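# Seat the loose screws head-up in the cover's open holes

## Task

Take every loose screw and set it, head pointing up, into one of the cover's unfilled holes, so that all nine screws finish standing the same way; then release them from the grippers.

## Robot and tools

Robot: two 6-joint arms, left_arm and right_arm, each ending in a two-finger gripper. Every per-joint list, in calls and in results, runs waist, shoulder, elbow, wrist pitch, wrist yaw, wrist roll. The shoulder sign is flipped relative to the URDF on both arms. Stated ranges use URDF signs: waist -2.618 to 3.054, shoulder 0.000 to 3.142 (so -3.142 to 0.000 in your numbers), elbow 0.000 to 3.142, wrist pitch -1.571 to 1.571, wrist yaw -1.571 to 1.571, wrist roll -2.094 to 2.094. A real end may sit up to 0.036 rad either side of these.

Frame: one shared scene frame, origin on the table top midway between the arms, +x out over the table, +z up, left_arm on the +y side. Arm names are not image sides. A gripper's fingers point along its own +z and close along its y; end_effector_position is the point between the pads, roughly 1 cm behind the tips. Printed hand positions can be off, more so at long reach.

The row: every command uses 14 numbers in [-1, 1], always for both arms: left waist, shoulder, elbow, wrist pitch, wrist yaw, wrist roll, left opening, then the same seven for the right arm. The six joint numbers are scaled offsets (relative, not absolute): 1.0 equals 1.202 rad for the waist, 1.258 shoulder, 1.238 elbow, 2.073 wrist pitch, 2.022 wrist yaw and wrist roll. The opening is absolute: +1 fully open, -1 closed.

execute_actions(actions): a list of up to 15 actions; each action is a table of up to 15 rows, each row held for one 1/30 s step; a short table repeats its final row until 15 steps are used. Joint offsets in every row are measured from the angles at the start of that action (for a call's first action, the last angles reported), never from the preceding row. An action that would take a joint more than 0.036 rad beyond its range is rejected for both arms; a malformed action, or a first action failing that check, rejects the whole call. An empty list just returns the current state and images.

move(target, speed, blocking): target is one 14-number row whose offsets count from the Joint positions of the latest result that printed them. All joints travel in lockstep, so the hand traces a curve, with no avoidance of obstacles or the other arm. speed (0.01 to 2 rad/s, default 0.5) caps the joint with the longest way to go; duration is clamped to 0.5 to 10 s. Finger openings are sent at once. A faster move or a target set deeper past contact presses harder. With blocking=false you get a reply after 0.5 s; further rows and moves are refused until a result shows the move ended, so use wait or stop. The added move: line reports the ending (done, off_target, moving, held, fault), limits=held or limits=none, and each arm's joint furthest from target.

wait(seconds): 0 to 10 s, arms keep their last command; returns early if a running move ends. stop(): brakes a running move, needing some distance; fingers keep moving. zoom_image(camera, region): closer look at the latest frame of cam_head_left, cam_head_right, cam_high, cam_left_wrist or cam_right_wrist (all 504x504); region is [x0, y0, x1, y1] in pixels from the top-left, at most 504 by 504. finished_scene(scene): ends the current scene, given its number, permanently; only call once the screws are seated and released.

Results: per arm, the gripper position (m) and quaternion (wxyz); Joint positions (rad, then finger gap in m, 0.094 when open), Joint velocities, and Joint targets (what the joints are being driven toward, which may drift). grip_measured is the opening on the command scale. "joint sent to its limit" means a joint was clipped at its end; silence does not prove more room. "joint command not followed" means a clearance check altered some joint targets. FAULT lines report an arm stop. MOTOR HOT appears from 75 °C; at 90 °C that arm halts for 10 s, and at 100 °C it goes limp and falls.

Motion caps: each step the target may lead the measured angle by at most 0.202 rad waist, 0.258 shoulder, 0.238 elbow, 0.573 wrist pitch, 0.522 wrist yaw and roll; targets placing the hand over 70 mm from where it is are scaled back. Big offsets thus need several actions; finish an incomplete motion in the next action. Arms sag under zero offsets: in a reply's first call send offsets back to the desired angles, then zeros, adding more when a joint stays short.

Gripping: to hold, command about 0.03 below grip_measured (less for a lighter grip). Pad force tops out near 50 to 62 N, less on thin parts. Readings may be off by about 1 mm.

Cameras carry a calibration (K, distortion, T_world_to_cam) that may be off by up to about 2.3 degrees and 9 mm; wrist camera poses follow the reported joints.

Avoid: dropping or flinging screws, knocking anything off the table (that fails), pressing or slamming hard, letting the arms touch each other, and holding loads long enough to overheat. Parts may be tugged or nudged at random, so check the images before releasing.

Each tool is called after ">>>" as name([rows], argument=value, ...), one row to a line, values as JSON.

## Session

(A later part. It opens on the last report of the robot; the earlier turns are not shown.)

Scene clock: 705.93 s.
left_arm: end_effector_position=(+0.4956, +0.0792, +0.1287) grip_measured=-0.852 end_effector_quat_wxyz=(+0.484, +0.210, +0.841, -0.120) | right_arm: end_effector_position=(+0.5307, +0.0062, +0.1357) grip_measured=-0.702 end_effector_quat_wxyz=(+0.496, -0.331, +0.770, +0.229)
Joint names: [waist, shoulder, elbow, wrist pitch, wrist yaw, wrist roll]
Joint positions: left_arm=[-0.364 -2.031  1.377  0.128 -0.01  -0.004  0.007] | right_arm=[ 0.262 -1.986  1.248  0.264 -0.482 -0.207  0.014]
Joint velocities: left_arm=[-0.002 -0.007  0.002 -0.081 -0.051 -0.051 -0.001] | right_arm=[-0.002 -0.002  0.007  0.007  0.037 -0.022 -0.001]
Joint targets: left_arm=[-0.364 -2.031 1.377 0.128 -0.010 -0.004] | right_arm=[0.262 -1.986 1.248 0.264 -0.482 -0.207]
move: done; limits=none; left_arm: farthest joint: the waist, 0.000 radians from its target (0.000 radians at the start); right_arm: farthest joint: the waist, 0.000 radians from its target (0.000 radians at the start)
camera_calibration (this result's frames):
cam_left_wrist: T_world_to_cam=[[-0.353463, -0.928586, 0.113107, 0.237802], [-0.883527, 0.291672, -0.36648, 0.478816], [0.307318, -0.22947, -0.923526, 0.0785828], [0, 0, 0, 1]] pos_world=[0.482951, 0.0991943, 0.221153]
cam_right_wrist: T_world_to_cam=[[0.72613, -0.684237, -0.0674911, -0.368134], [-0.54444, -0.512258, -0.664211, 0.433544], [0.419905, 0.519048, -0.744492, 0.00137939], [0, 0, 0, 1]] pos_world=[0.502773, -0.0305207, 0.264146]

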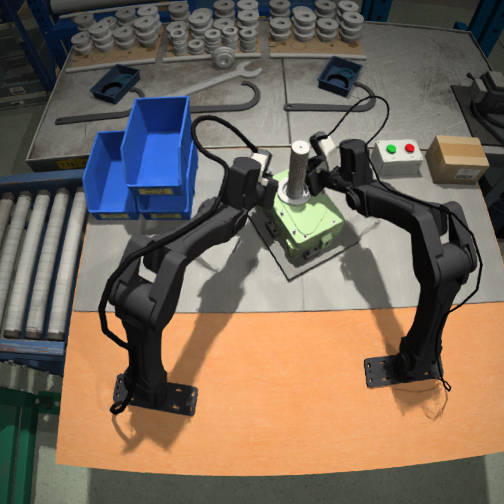

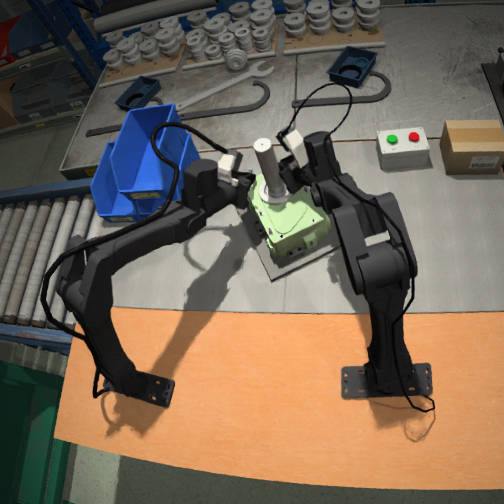

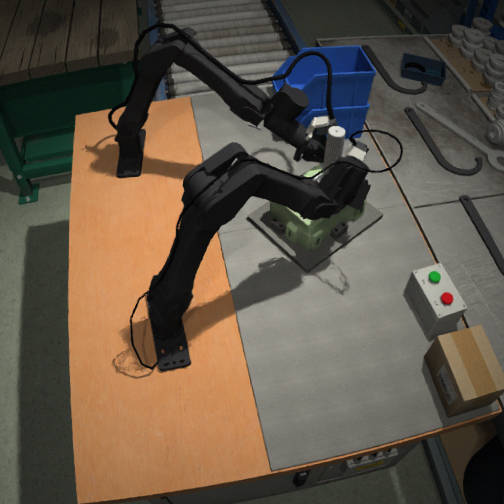

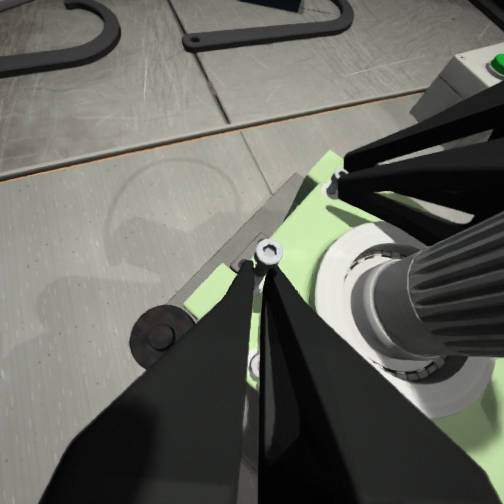

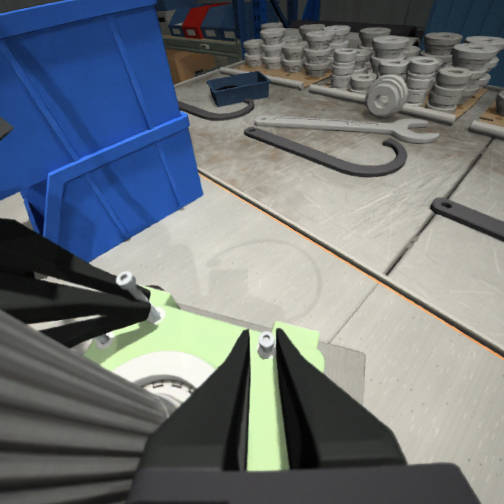

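>>> move(target=[0,0,0,0,0,0,-0.95,0,0,0,0,0,0,-0.7])

>>> move(target=[0,-0.026,0.02,-0.012,0,0,-0.95,0,0,0,0,0,0,-0.7], speed=0.02)

>>> zoom_image(camera="cam_right_wrist", region=[70,230,190,350])

Scene clock: 718.23 s.
left_arm: end_effector_position=(+0.4956, +0.0792, +0.1287) grip_measured=-0.926 end_effector_quat_wxyz=(+0.484, +0.210, +0.841, -0.120) | right_arm: end_effector_position=(+0.5307, +0.0062, +0.1357) grip_measured=-0.702 end_effector_quat_wxyz=(+0.496, -0.331, +0.770, +0.229)
Joint names: [waist, shoulder, elbow, wrist pitch, wrist yaw, wrist roll]
Joint positions: left_arm=[-0.364 -2.031  1.377  0.128 -0.01  -0.004  0.003] | right_arm=[ 0.262 -1.986  1.248  0.264 -0.482 -0.207  0.014]
Joint velocities: left_arm=[ 0.002 -0.002  0.007 -0.066 -0.007 -0.007  0.001] | right_arm=[-0.007 -0.017  0.007 -0.037 -0.051  0.022 -0.   ]
Joint targets: left_arm=[-0.364 -2.031 1.377 0.128 -0.010 -0.004] | right_arm=[0.262 -1.986 1.248 0.264 -0.482 -0.207]
move: done; limits=none; left_arm: farthest joint: the waist, 0.000 radians from its target (0.000 radians at the start); right_arm: farthest joint: the waist, 0.000 radians from its target (0.000 radians at the start)
camera_calibration (this result's frames):
cam_left_wrist: T_world_to_cam=[[-0.353463, -0.928586, 0.113107, 0.237802], [-0.883527, 0.291672, -0.36648, 0.478816], [0.307318, -0.22947, -0.923526, 0.0785828], [0, 0, 0, 1]] pos_world=[0.482951, 0.0991943, 0.221153]
cam_right_wrist: T_world_to_cam=[[0.72613, -0.684237, -0.0674911, -0.368134], [-0.54444, -0.512258, -0.664211, 0.433544], [0.419905, 0.519048, -0.744492, 0.00137939], [0, 0, 0, 1]] pos_world=[0.502773, -0.0305207, 0.264146]

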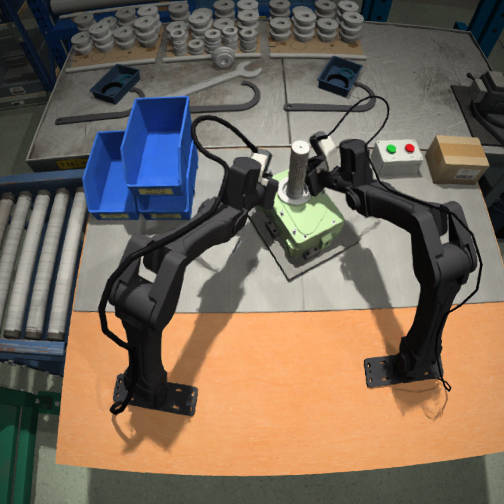

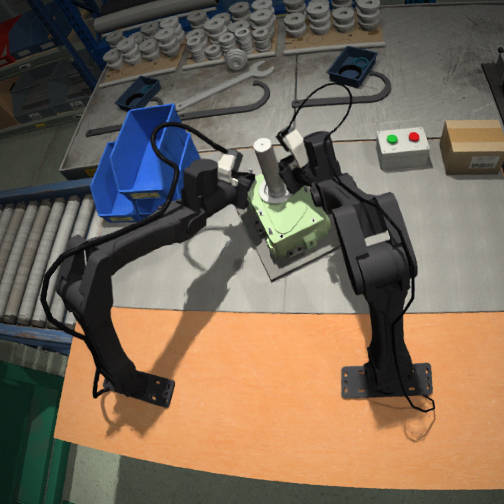

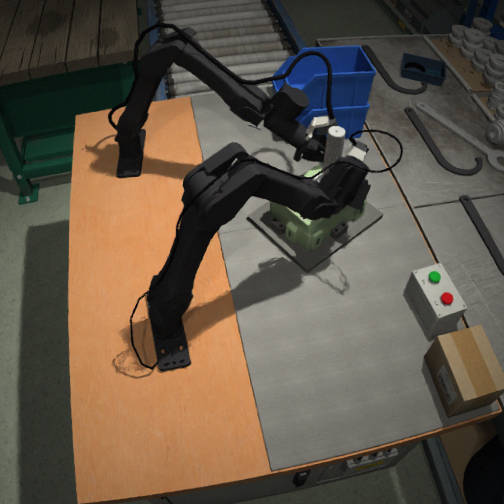

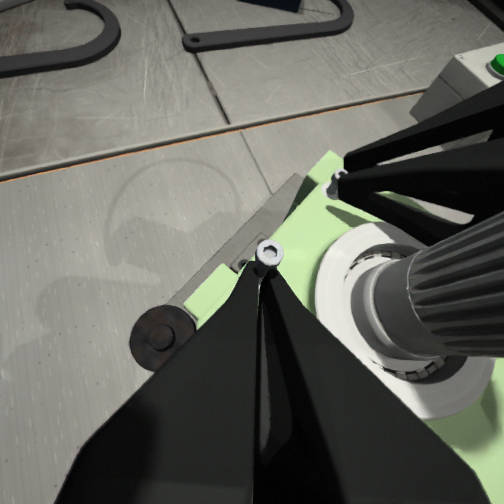

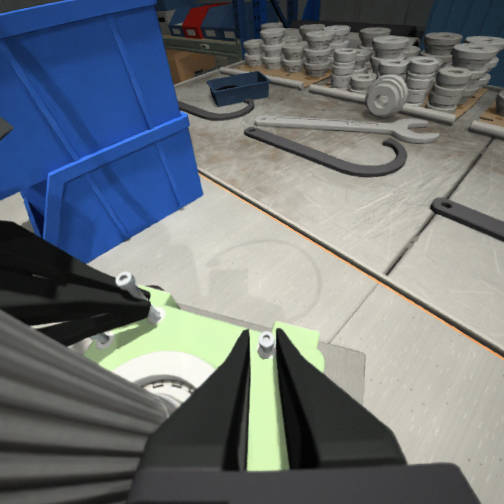

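Scene clock: 720.17 s.
left_arm: end_effector_position=(+0.4973, +0.0783, +0.1282) grip_measured=-0.926 end_effector_quat_wxyz=(+0.485, +0.210, +0.840, -0.120) | right_arm: end_effector_position=(+0.5307, +0.0062, +0.1357) grip_measured=-0.702 end_effector_quat_wxyz=(+0.496, -0.331, +0.770, +0.229)
Joint names: [waist, shoulder, elbow, wrist pitch, wrist yaw, wrist roll]
Joint positions: left_arm=[-0.364 -2.038  1.382  0.133 -0.01  -0.004  0.003] | right_arm=[ 0.262 -1.986  1.248  0.264 -0.482 -0.207  0.014]
Joint velocities: left_arm=[-0.002 -0.017  0.002  0.007 -0.007 -0.051 -0.001] | right_arm=[ 0.007  0.007  0.007  0.022 -0.066  0.051  0.001]
Joint targets: left_arm=[-0.364 -2.064 1.402 0.103 -0.010 -0.004] | right_arm=[0.262 -1.986 1.248 0.264 -0.482 -0.207]
move: off_target (left_arm); limits=none; left_arm: farthest joint: the wrist pitch, 0.029 radians from its target (0.025 radians at the start); right_arm: farthest joint: the waist, 0.000 radians from its target (0.000 radians at the start)
camera_calibration (this result's frames):
cam_left_wrist: T_world_to_cam=[[-0.353766, -0.92842, 0.113515, 0.23769], [-0.882541, 0.291135, -0.369271, 0.480296], [0.309791, -0.230818, -0.922363, 0.0760642], [0, 0, 0, 1]] pos_world=[0.484404, 0.0984023, 0.220537]
cam_right_wrist: T_world_to_cam=[[0.72613, -0.684237, -0.0674911, -0.368134], [-0.54444, -0.512258, -0.664211, 0.433544], [0.419905, 0.519048, -0.744492, 0.00137939], [0, 0, 0, 1]] pos_world=[0.502773, -0.0305207, 0.264146]

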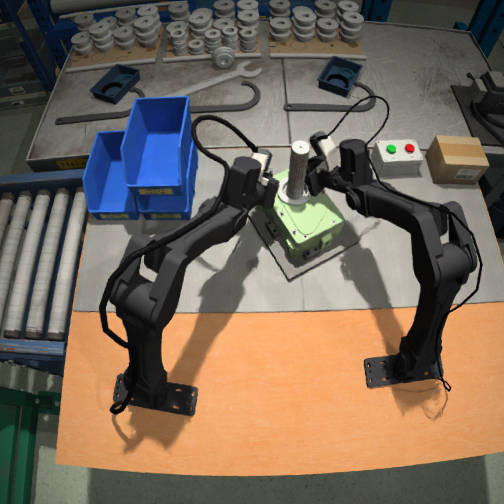

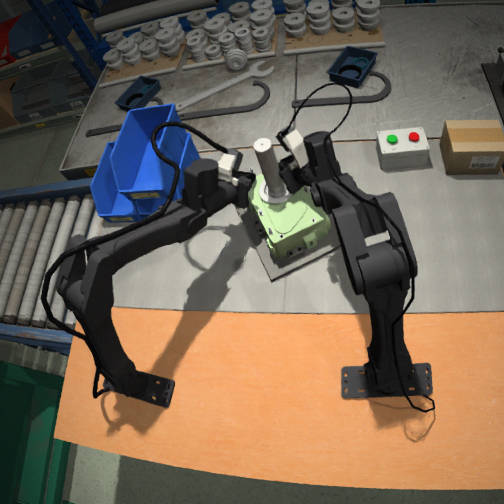

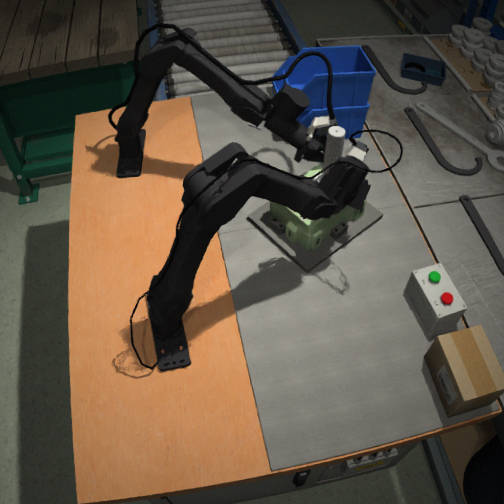

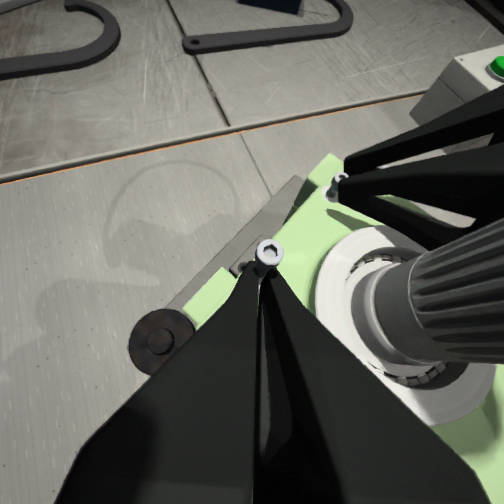

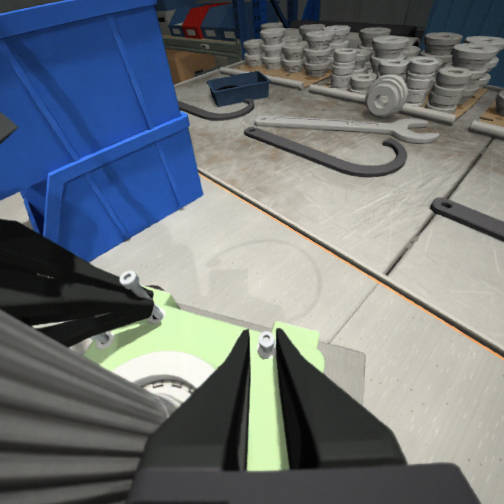

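Region (70, 230, 190, 350) of cam_right_wrist's 504x504 image, scaled by 4.200, with more detail than that image has.

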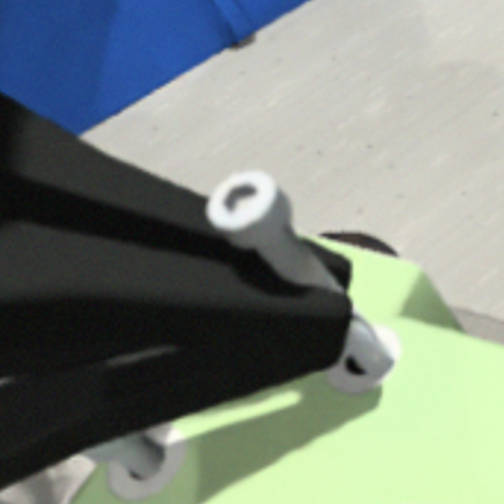

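>>> move(target=[0,0.036,0,0,0,0,-0.96,0,0,0,0,0,0,-0.7], speed=0.05)

>>> move(target=[0,0,0.135,-0.142,0,0,-0.96,0,0,0,0,0,0,-0.7], speed=0.15)

>>> zoom_image(camera="cam_right_wrist", region=[70,230,190,350])

Scene clock: 728.23 s.
left_arm: end_effector_position=(+0.4971, +0.0784, +0.1406) grip_measured=-0.926 end_effector_quat_wxyz=(+0.495, +0.208, +0.835, -0.123) | right_arm: end_effector_position=(+0.5307, +0.0062, +0.1357) grip_measured=-0.702 end_effector_quat_wxyz=(+0.496, -0.331, +0.770, +0.229)
Joint names: [waist, shoulder, elbow, wrist pitch, wrist yaw, wrist roll]
Joint positions: left_arm=[-0.364 -2.017  1.382  0.134 -0.01  -0.004  0.003] | right_arm=[ 0.262 -1.986  1.248  0.264 -0.482 -0.207  0.014]
Joint velocities: left_arm=[ 0.002 -0.012 -0.002 -0.022 -0.066 -0.11   0.   ] | right_arm=[-0.007  0.007  0.007 -0.037 -0.007  0.022 -0.   ]
Joint targets: left_arm=[-0.364 -1.993 1.382 0.132 -0.010 -0.004] | right_arm=[0.262 -1.986 1.248 0.264 -0.482 -0.207]
move: off_target (left_arm); limits=none; left_arm: farthest joint: the shoulder, 0.024 radians from its target (0.046 radians at the start); right_arm: farthest joint: the waist, 0.000 radians from its target (0.000 radians at the start)
camera_calibration (this result's frames):
cam_left_wrist: T_world_to_cam=[[-0.356078, -0.92716, 0.116547, 0.236927], [-0.874911, 0.286975, -0.390098, 0.484201], [0.328237, -0.240874, -0.913367, 0.0779099], [0, 0, 0, 1]] pos_world=[0.482424, 0.0994816, 0.232433]
cam_right_wrist: T_world_to_cam=[[0.72613, -0.684237, -0.0674911, -0.368134], [-0.54444, -0.512258, -0.664211, 0.433544], [0.419905, 0.519048, -0.744492, 0.00137939], [0, 0, 0, 1]] pos_world=[0.502773, -0.0305207, 0.264146]

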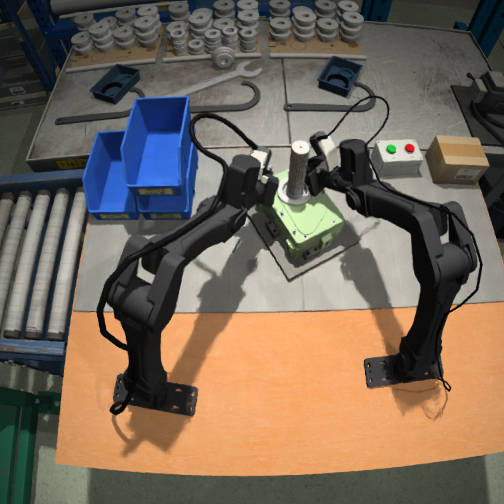

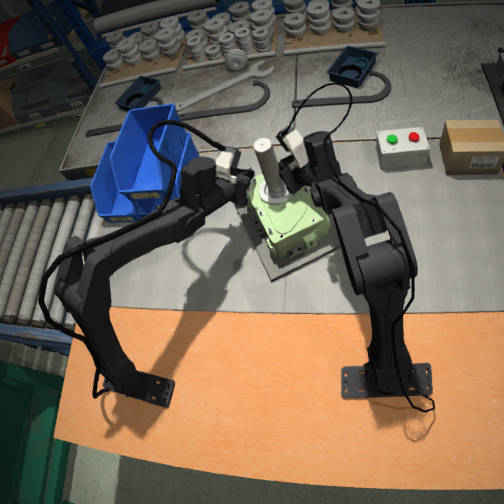

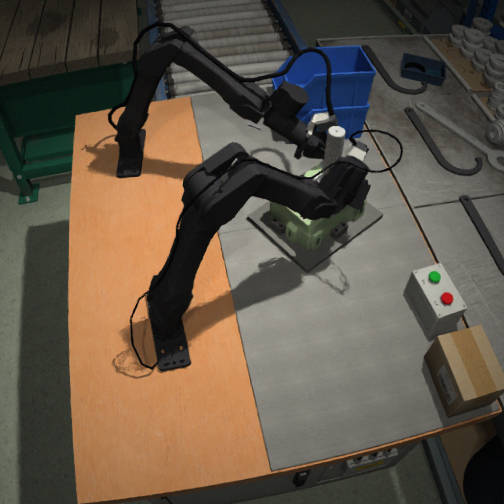

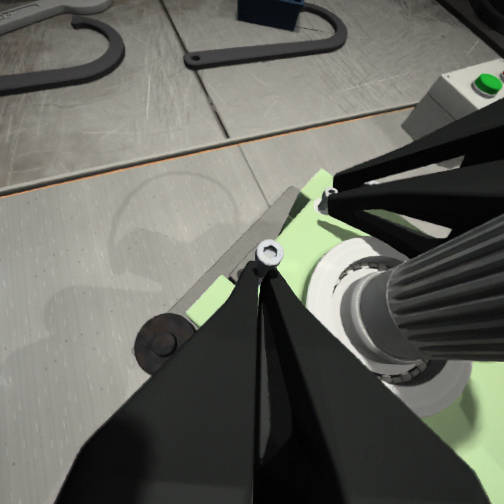

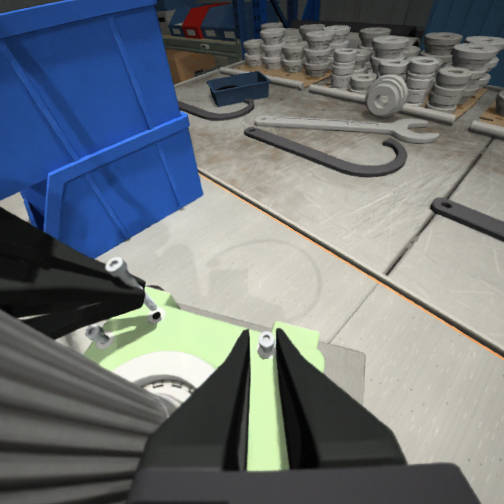

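Scene clock: 730.77 s.
left_arm: end_effector_position=(+0.4913, +0.0816, +0.1460) grip_measured=-0.926 end_effector_quat_wxyz=(+0.438, +0.217, +0.866, -0.108) | right_arm: end_effector_position=(+0.5307, +0.0062, +0.1357) grip_measured=-0.702 end_effector_quat_wxyz=(+0.496, -0.331, +0.770, +0.229)
Joint names: [waist, shoulder, elbow, wrist pitch, wrist yaw, wrist roll]
Joint positions: left_arm=[-0.364 -2.017  1.522 -0.14  -0.01  -0.004  0.003] | right_arm=[ 0.262 -1.986  1.248  0.264 -0.482 -0.207  0.014]
Joint velocities: left_arm=[ 0.007  0.002 -0.002  0.007 -0.066 -0.051  0.   ] | right_arm=[ 0.007 -0.007 -0.012  0.007 -0.037 -0.007  0.001]
Joint targets: left_arm=[-0.364 -2.017 1.550 -0.160 -0.010 -0.004] | right_arm=[0.262 -1.986 1.248 0.264 -0.482 -0.207]
move: off_target (left_arm); limits=none; left_arm: farthest joint: the elbow, 0.027 radians from its target (0.167 radians at the start); right_arm: farthest joint: the waist, 0.000 radians from its target (0.000 radians at the start)
camera_calibration (this result's frames):
cam_left_wrist: T_world_to_cam=[[-0.343448, -0.934045, 0.0979982, 0.234233], [-0.913519, 0.308021, -0.265719, 0.47938], [0.218008, -0.180784, -0.959057, 0.141458], [0, 0, 0, 1]] pos_world=[0.48753, 0.0966982, 0.240092]
cam_right_wrist: T_world_to_cam=[[0.72613, -0.684237, -0.0674911, -0.368134], [-0.54444, -0.512258, -0.664211, 0.433544], [0.419905, 0.519048, -0.744492, 0.00137939], [0, 0, 0, 1]] pos_world=[0.502773, -0.0305207, 0.264146]

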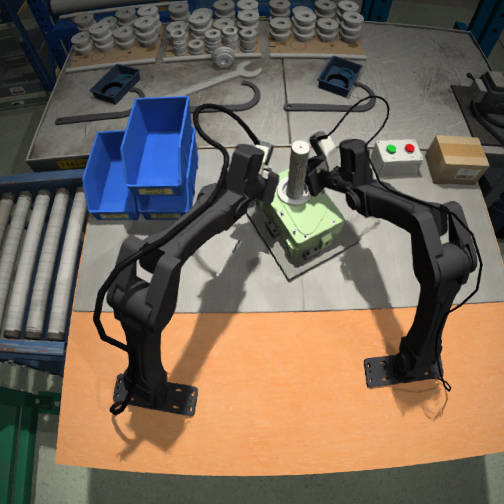

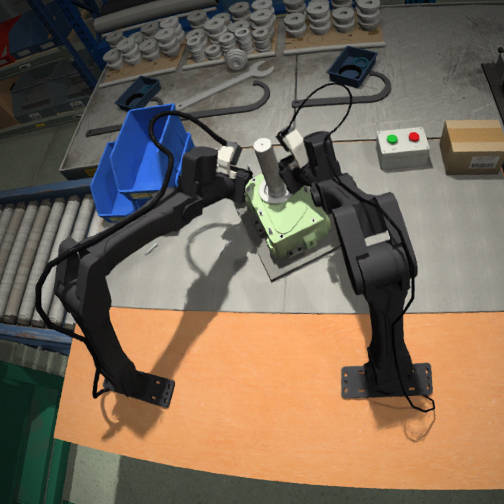

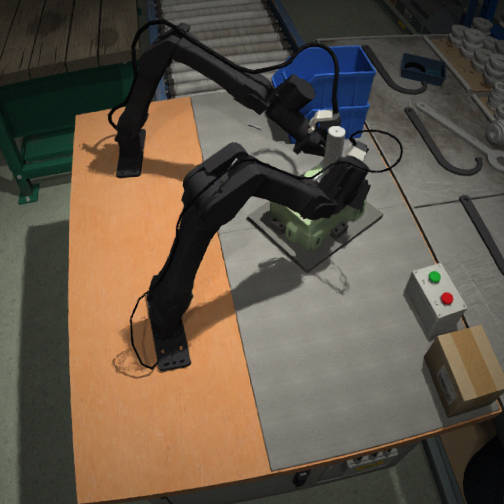

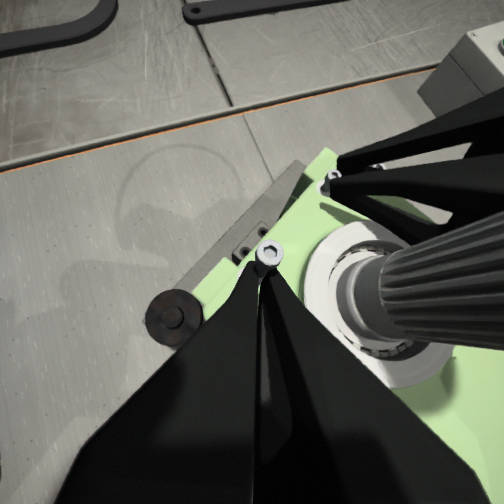

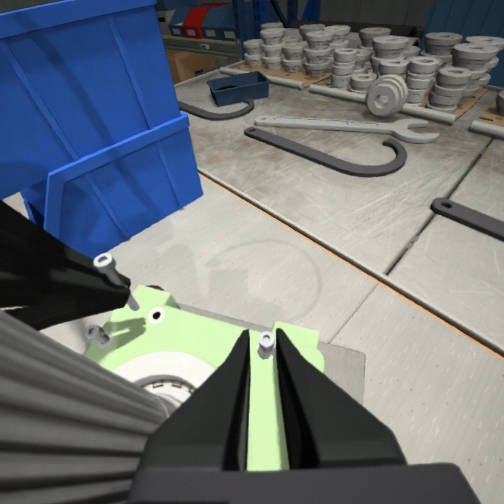

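Region (70, 230, 190, 350) of cam_right_wrist's 504x504 image, scaled by 4.200, with more detail than that image has.

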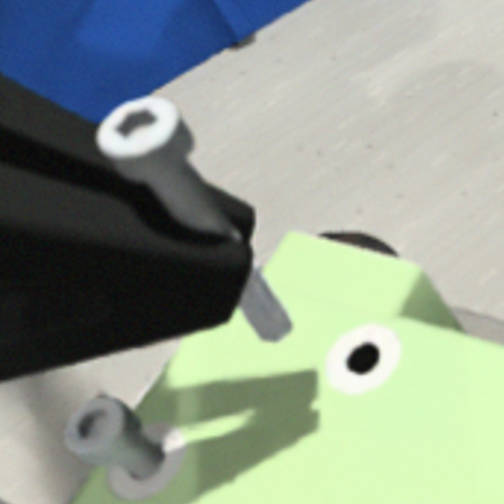

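>>> move(target=[0,-0.046,0.044,-0.008,0,0,-0.96,0,0,0,0,0,0,-0.7], speed=0.03)

>>> zoom_image(camera="cam_right_wrist", region=[70,230,190,350])

Scene clock: 739.40 s.
left_arm: end_effector_position=(+0.4968, +0.0786, +0.1316) grip_measured=-0.926 end_effector_quat_wxyz=(+0.429, +0.218, +0.870, -0.106) | right_arm: end_effector_position=(+0.5307, +0.0062, +0.1357) grip_measured=-0.702 end_effector_quat_wxyz=(+0.496, -0.331, +0.770, +0.229)
Joint names: [waist, shoulder, elbow, wrist pitch, wrist yaw, wrist roll]
Joint positions: left_arm=[-0.364 -2.062  1.548 -0.141 -0.01  -0.004  0.003] | right_arm=[ 0.262 -1.986  1.248  0.264 -0.482 -0.207  0.014]
Joint velocities: left_arm=[-0.002 -0.002 -0.012  0.022 -0.007 -0.037  0.   ] | right_arm=[ 0.022 -0.012 -0.007  0.037 -0.007  0.022  0.   ]
Joint targets: left_arm=[-0.364 -2.075 1.577 -0.156 -0.010 -0.004] | right_arm=[0.262 -1.986 1.248 0.264 -0.482 -0.207]
move: off_target (left_arm); limits=none; left_arm: farthest joint: the elbow, 0.028 radians from its target (0.054 radians at the start); right_arm: farthest joint: the waist, 0.000 radians from its target (0.000 radians at the start)
camera_calibration (this result's frames):
cam_left_wrist: T_world_to_cam=[[-0.341702, -0.934996, 0.0949801, 0.234326], [-0.918147, 0.310545, -0.246104, 0.481074], [0.200611, -0.1713, -0.964578, 0.134582], [0, 0, 0, 1]] pos_world=[0.494768, 0.0927528, 0.225953]
cam_right_wrist: T_world_to_cam=[[0.72613, -0.684237, -0.0674911, -0.368134], [-0.54444, -0.512258, -0.664211, 0.433544], [0.419905, 0.519048, -0.744492, 0.00137939], [0, 0, 0, 1]] pos_world=[0.502773, -0.0305207, 0.264146]

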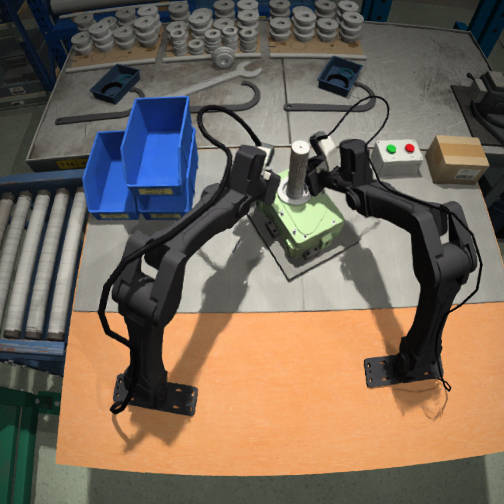

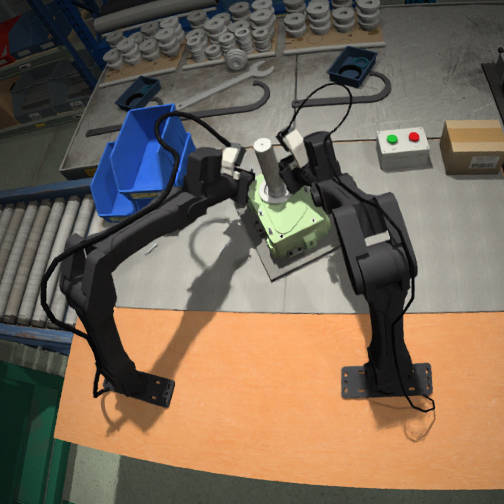

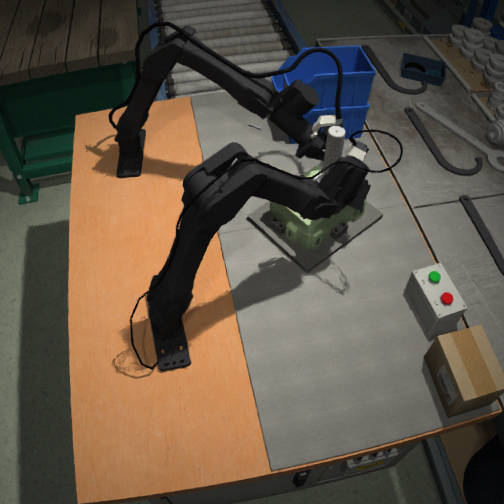

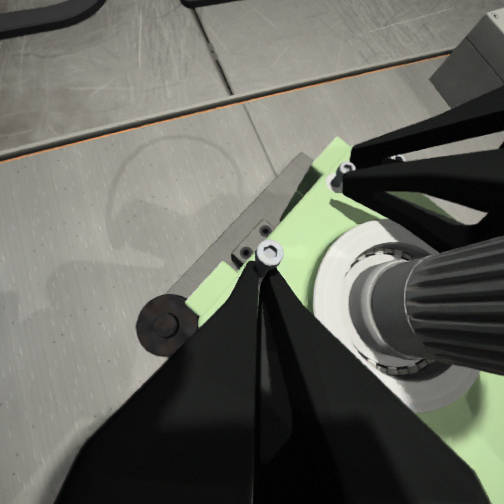

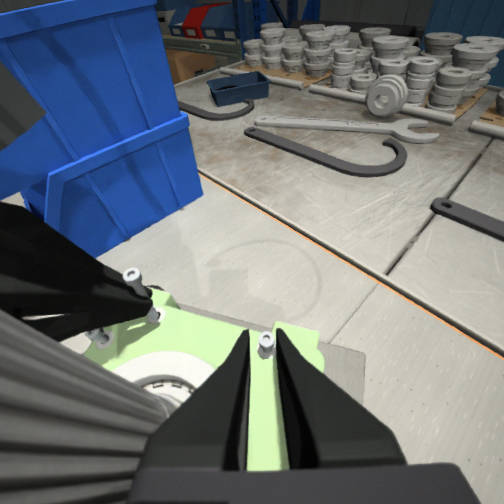

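Region (70, 230, 190, 350) of cam_right_wrist's 504x504 image, scaled by 4.200, with more detail than that image has.

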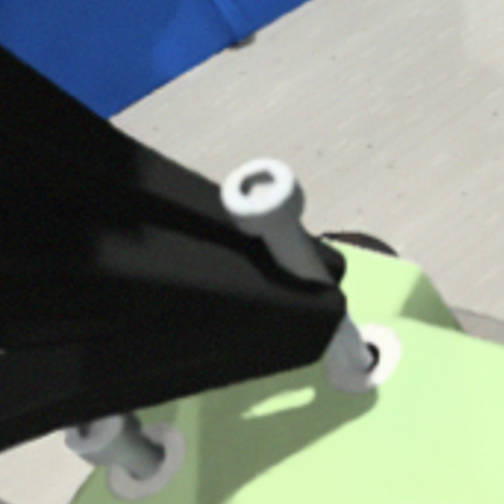

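Clear of A now. Yaw ~−0.006 then down.

>>> move(target=[0,0,0.022,-0.008,-0.009,0,-0.96,0,0,0,0,0,0,-0.7], speed=0.03)

>>> move(target=[0,-0.022,0,-0.008,0,0,-0.96,0,0,0,0,0,0,-0.7], speed=0.015)

>>> zoom_image(camera="cam_right_wrist", region=[70,230,190,350])

Scene clock: 746.00 s.
left_arm: end_effector_position=(+0.4976, +0.0799, +0.1316) grip_measured=-0.926 end_effector_quat_wxyz=(+0.430, +0.216, +0.871, -0.102) | right_arm: end_effector_position=(+0.5307, +0.0062, +0.1357) grip_measured=-0.702 end_effector_quat_wxyz=(+0.496, -0.331, +0.770, +0.229)
Joint names: [waist, shoulder, elbow, wrist pitch, wrist yaw, wrist roll]
Joint positions: left_arm=[-0.364 -2.062  1.548 -0.141 -0.019 -0.004  0.003] | right_arm=[ 0.262 -1.986  1.248  0.264 -0.482 -0.207  0.014]
Joint velocities: left_arm=[ 0.012  0.032 -0.012  0.051 -0.051  0.066  0.001] | right_arm=[-0.002 -0.017 -0.002  0.022 -0.007  0.007  0.   ]
Joint targets: left_arm=[-0.364 -2.062 1.575 -0.157 -0.028 -0.004] | right_arm=[0.262 -1.986 1.248 0.264 -0.482 -0.207]
move: off_target (left_arm); limits=none; left_arm: farthest joint: the elbow, 0.027 radians from its target (0.027 radians at the start); right_arm: farthest joint: the waist, 0.000 radians from its target (0.000 radians at the start)
camera_calibration (this result's frames):
cam_left_wrist: T_world_to_cam=[[-0.335423, -0.937786, 0.0897198, 0.233658], [-0.919659, 0.305308, -0.24701, 0.482611], [0.20425, -0.165364, -0.964851, 0.132436], [0, 0, 0, 1]] pos_world=[0.495162, 0.0936761, 0.226026]
cam_right_wrist: T_world_to_cam=[[0.72613, -0.684237, -0.0674911, -0.368134], [-0.54444, -0.512258, -0.664211, 0.433544], [0.419905, 0.519048, -0.744492, 0.00137939], [0, 0, 0, 1]] pos_world=[0.502773, -0.0305207, 0.264146]

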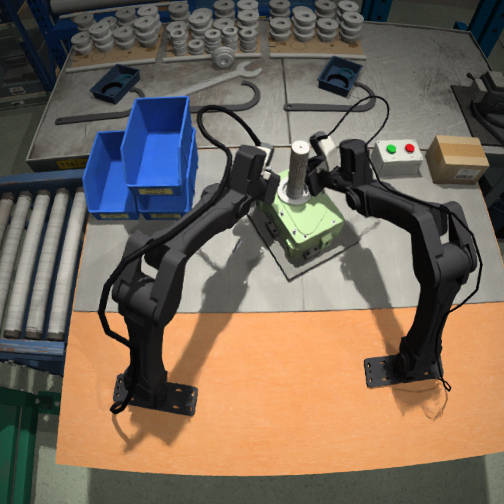

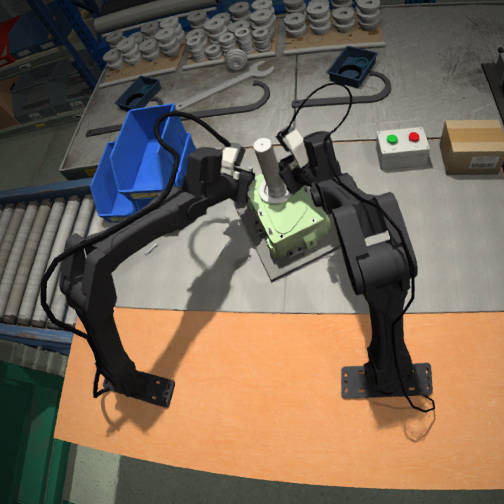

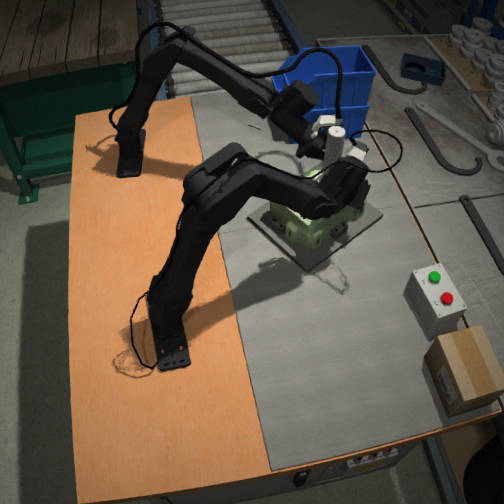

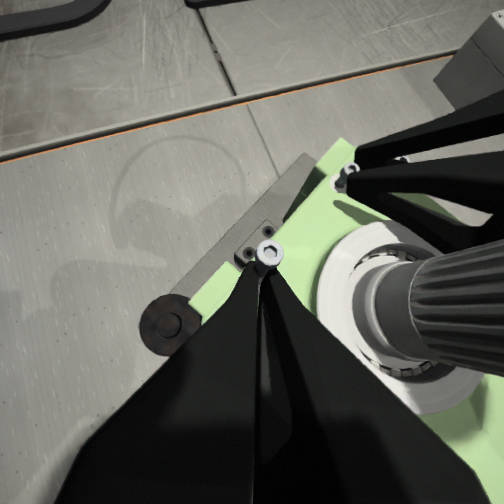

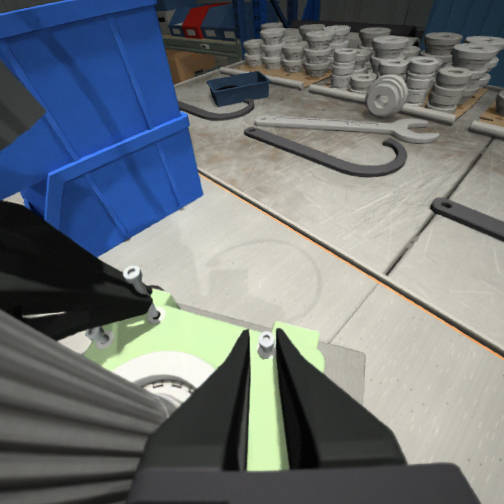

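Scene clock: 748.07 s.
left_arm: end_effector_position=(+0.4977, +0.0799, +0.1252) grip_measured=-0.926 end_effector_quat_wxyz=(+0.425, +0.217, +0.873, -0.100) | right_arm: end_effector_position=(+0.5307, +0.0062, +0.1357) grip_measured=-0.702 end_effector_quat_wxyz=(+0.496, -0.331, +0.770, +0.229)
Joint names: [waist, shoulder, elbow, wrist pitch, wrist yaw, wrist roll]
Joint positions: left_arm=[-0.364 -2.074  1.548 -0.141 -0.019 -0.004  0.003] | right_arm=[ 0.262 -1.986  1.248  0.264 -0.482 -0.207  0.014]
Joint velocities: left_arm=[-0.007 -0.017 -0.017  0.037 -0.007  0.037 -0.001] | right_arm=[-0.007  0.017  0.012 -0.007  0.081  0.007 -0.   ]
Joint targets: left_arm=[-0.364 -2.090 1.548 -0.157 -0.019 -0.004] | right_arm=[0.262 -1.986 1.248 0.264 -0.482 -0.207]
move: done; limits=none; left_arm: farthest joint: the wrist pitch, 0.017 radians from its target (0.017 radians at the start); right_arm: farthest joint: the waist, 0.000 radians from its target (0.000 radians at the start)
camera_calibration (this result's frames):
cam_left_wrist: T_world_to_cam=[[-0.33453, -0.938272, 0.0879475, 0.234037], [-0.922086, 0.306631, -0.23608, 0.480854], [0.19454, -0.160071, -0.967745, 0.130945], [0, 0, 0, 1]] pos_world=[0.496207, 0.0931062, 0.219659]
cam_right_wrist: T_world_to_cam=[[0.72613, -0.684237, -0.0674911, -0.368134], [-0.54444, -0.512258, -0.664211, 0.433544], [0.419905, 0.519048, -0.744492, 0.00137939], [0, 0, 0, 1]] pos_world=[0.502773, -0.0305207, 0.264146]

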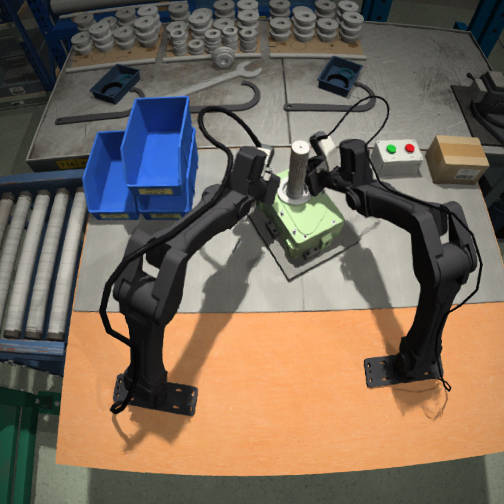

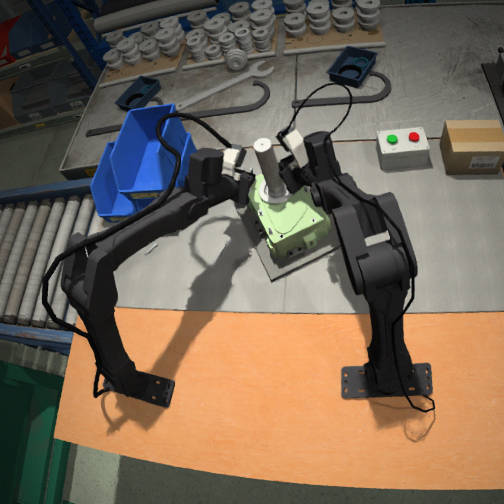

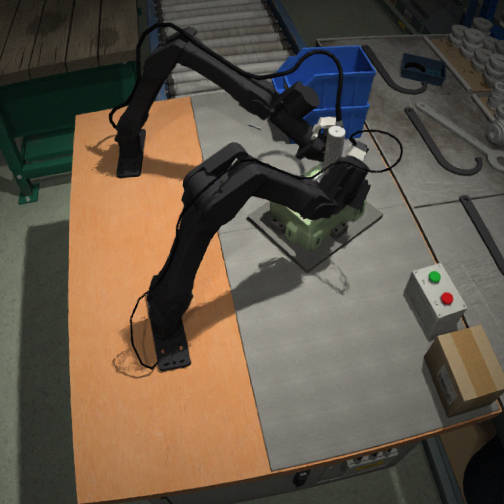

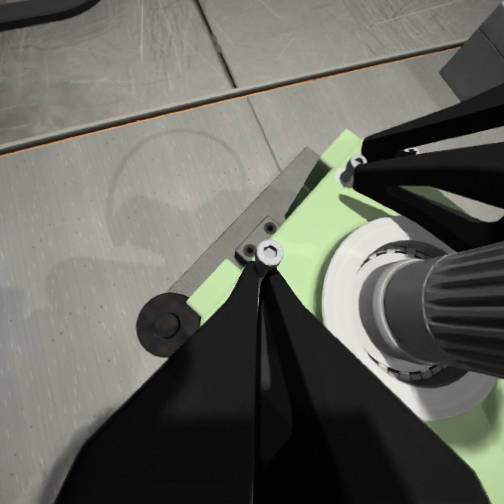

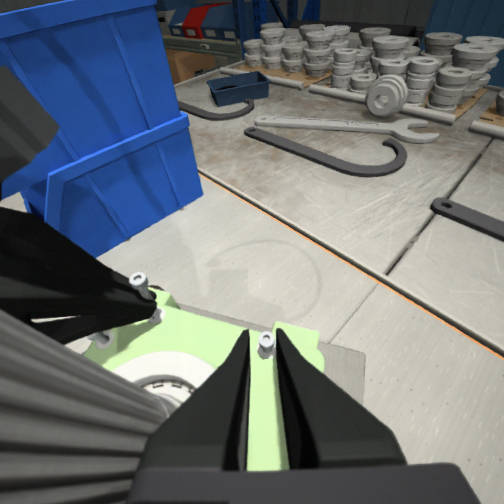

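Region (70, 230, 190, 350) of cam_right_wrist's 504x504 image, scaled by 4.200, with more detail than that image has.

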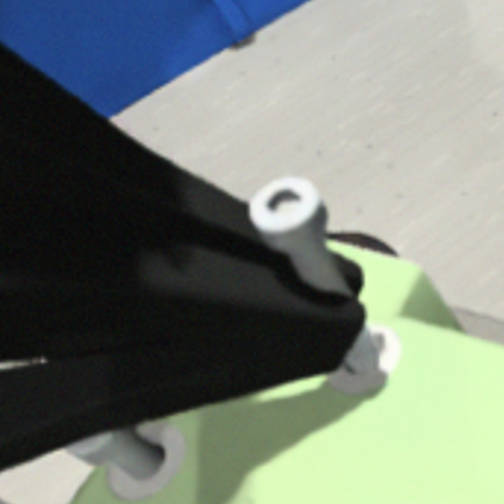

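>>> execute_actions([
  [[0,0,0,0,0,0,-0.7,0,0,0,0,0,0,-0.7]],
  [[0,0,0,0,0,0,-0.7,0,0,0,0,0,0,-0.7]],
])

>>> zoom_image(camera="cam_right_wrist", region=[50,200,250,400])

Scene clock: 777.30 s.
left_arm: end_effector_position=(+0.4977, +0.0799, +0.1252) grip_measured=-0.703 end_effector_quat_wxyz=(+0.425, +0.217, +0.873, -0.100) | right_arm: end_effector_position=(+0.5307, +0.0062, +0.1357) grip_measured=-0.702 end_effector_quat_wxyz=(+0.496, -0.331, +0.770, +0.229)
Joint names: [waist, shoulder, elbow, wrist pitch, wrist yaw, wrist roll]
Joint positions: left_arm=[-0.364 -2.074  1.548 -0.141 -0.019 -0.004  0.014] | right_arm=[ 0.262 -1.986  1.248  0.264 -0.482 -0.207  0.014]
Joint velocities: left_arm=[ 0.027  0.002 -0.012  0.007 -0.051 -0.022 -0.001] | right_arm=[-0.007 -0.017 -0.007 -0.037 -0.037  0.037  0.   ]
Joint targets: left_arm=[-0.364 -2.074 1.548 -0.141 -0.019 -0.004] | right_arm=[0.262 -1.986 1.248 0.264 -0.482 -0.207]
camera_calibration (this result's frames):
cam_left_wrist: T_world_to_cam=[[-0.33453, -0.938272, 0.0879475, 0.234037], [-0.922086, 0.306631, -0.23608, 0.480854], [0.19454, -0.160071, -0.967745, 0.130945], [0, 0, 0, 1]] pos_world=[0.496207, 0.0931062, 0.219659]
cam_right_wrist: T_world_to_cam=[[0.72613, -0.684237, -0.0674911, -0.368134], [-0.54444, -0.512258, -0.664211, 0.433544], [0.419905, 0.519048, -0.744492, 0.00137939], [0, 0, 0, 1]] pos_world=[0.502773, -0.0305207, 0.264146]

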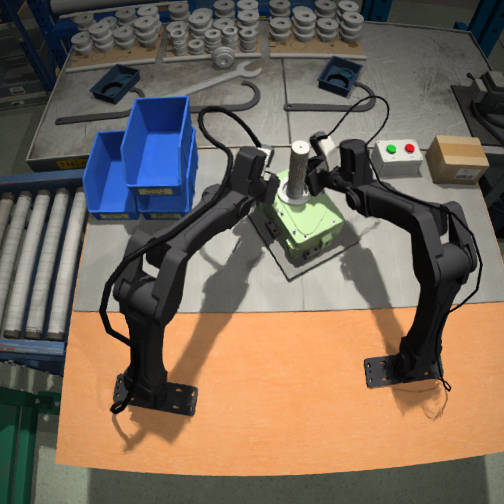

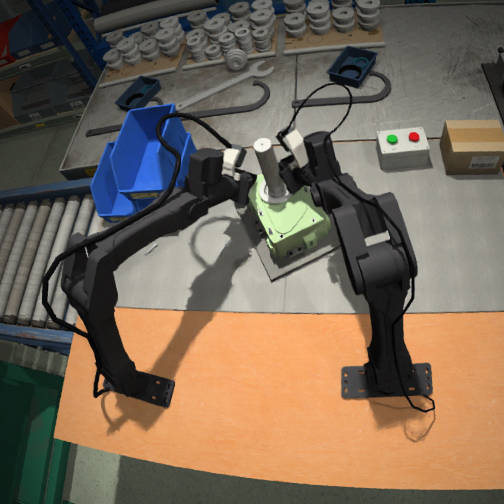

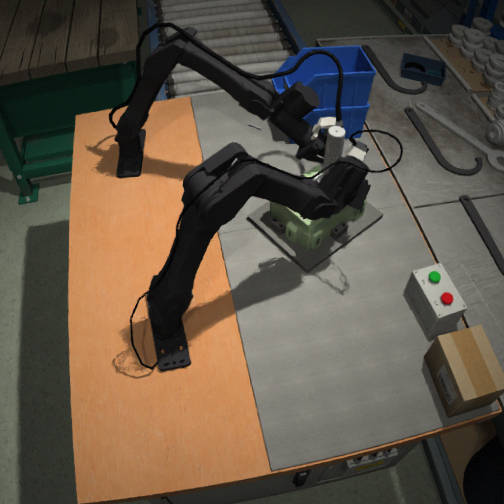

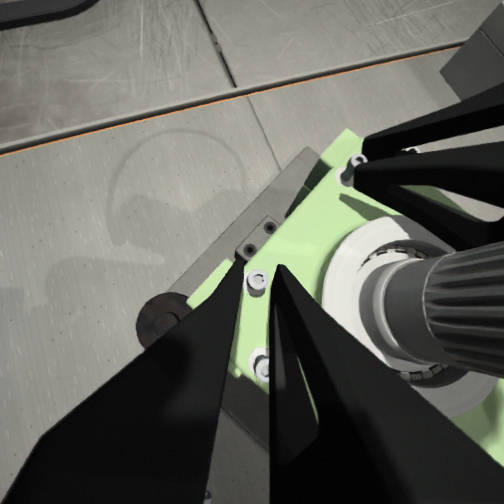

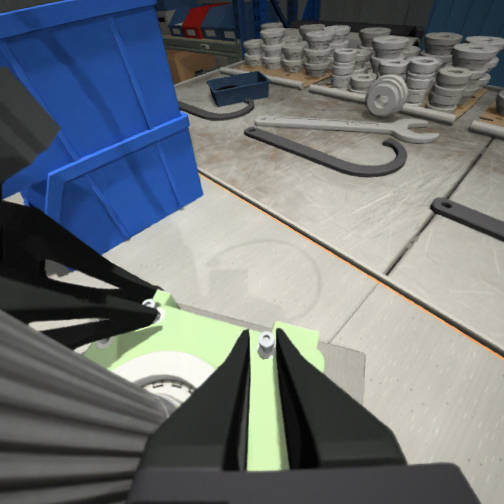

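Region (50, 200, 250, 400) of cam_right_wrist's 504x504 image, scaled by 2.520, with more detail than that image has.

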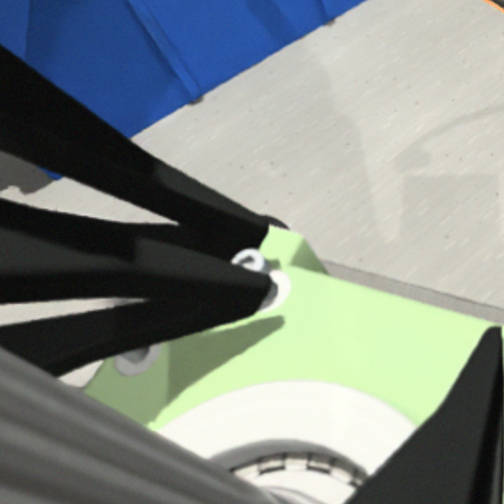

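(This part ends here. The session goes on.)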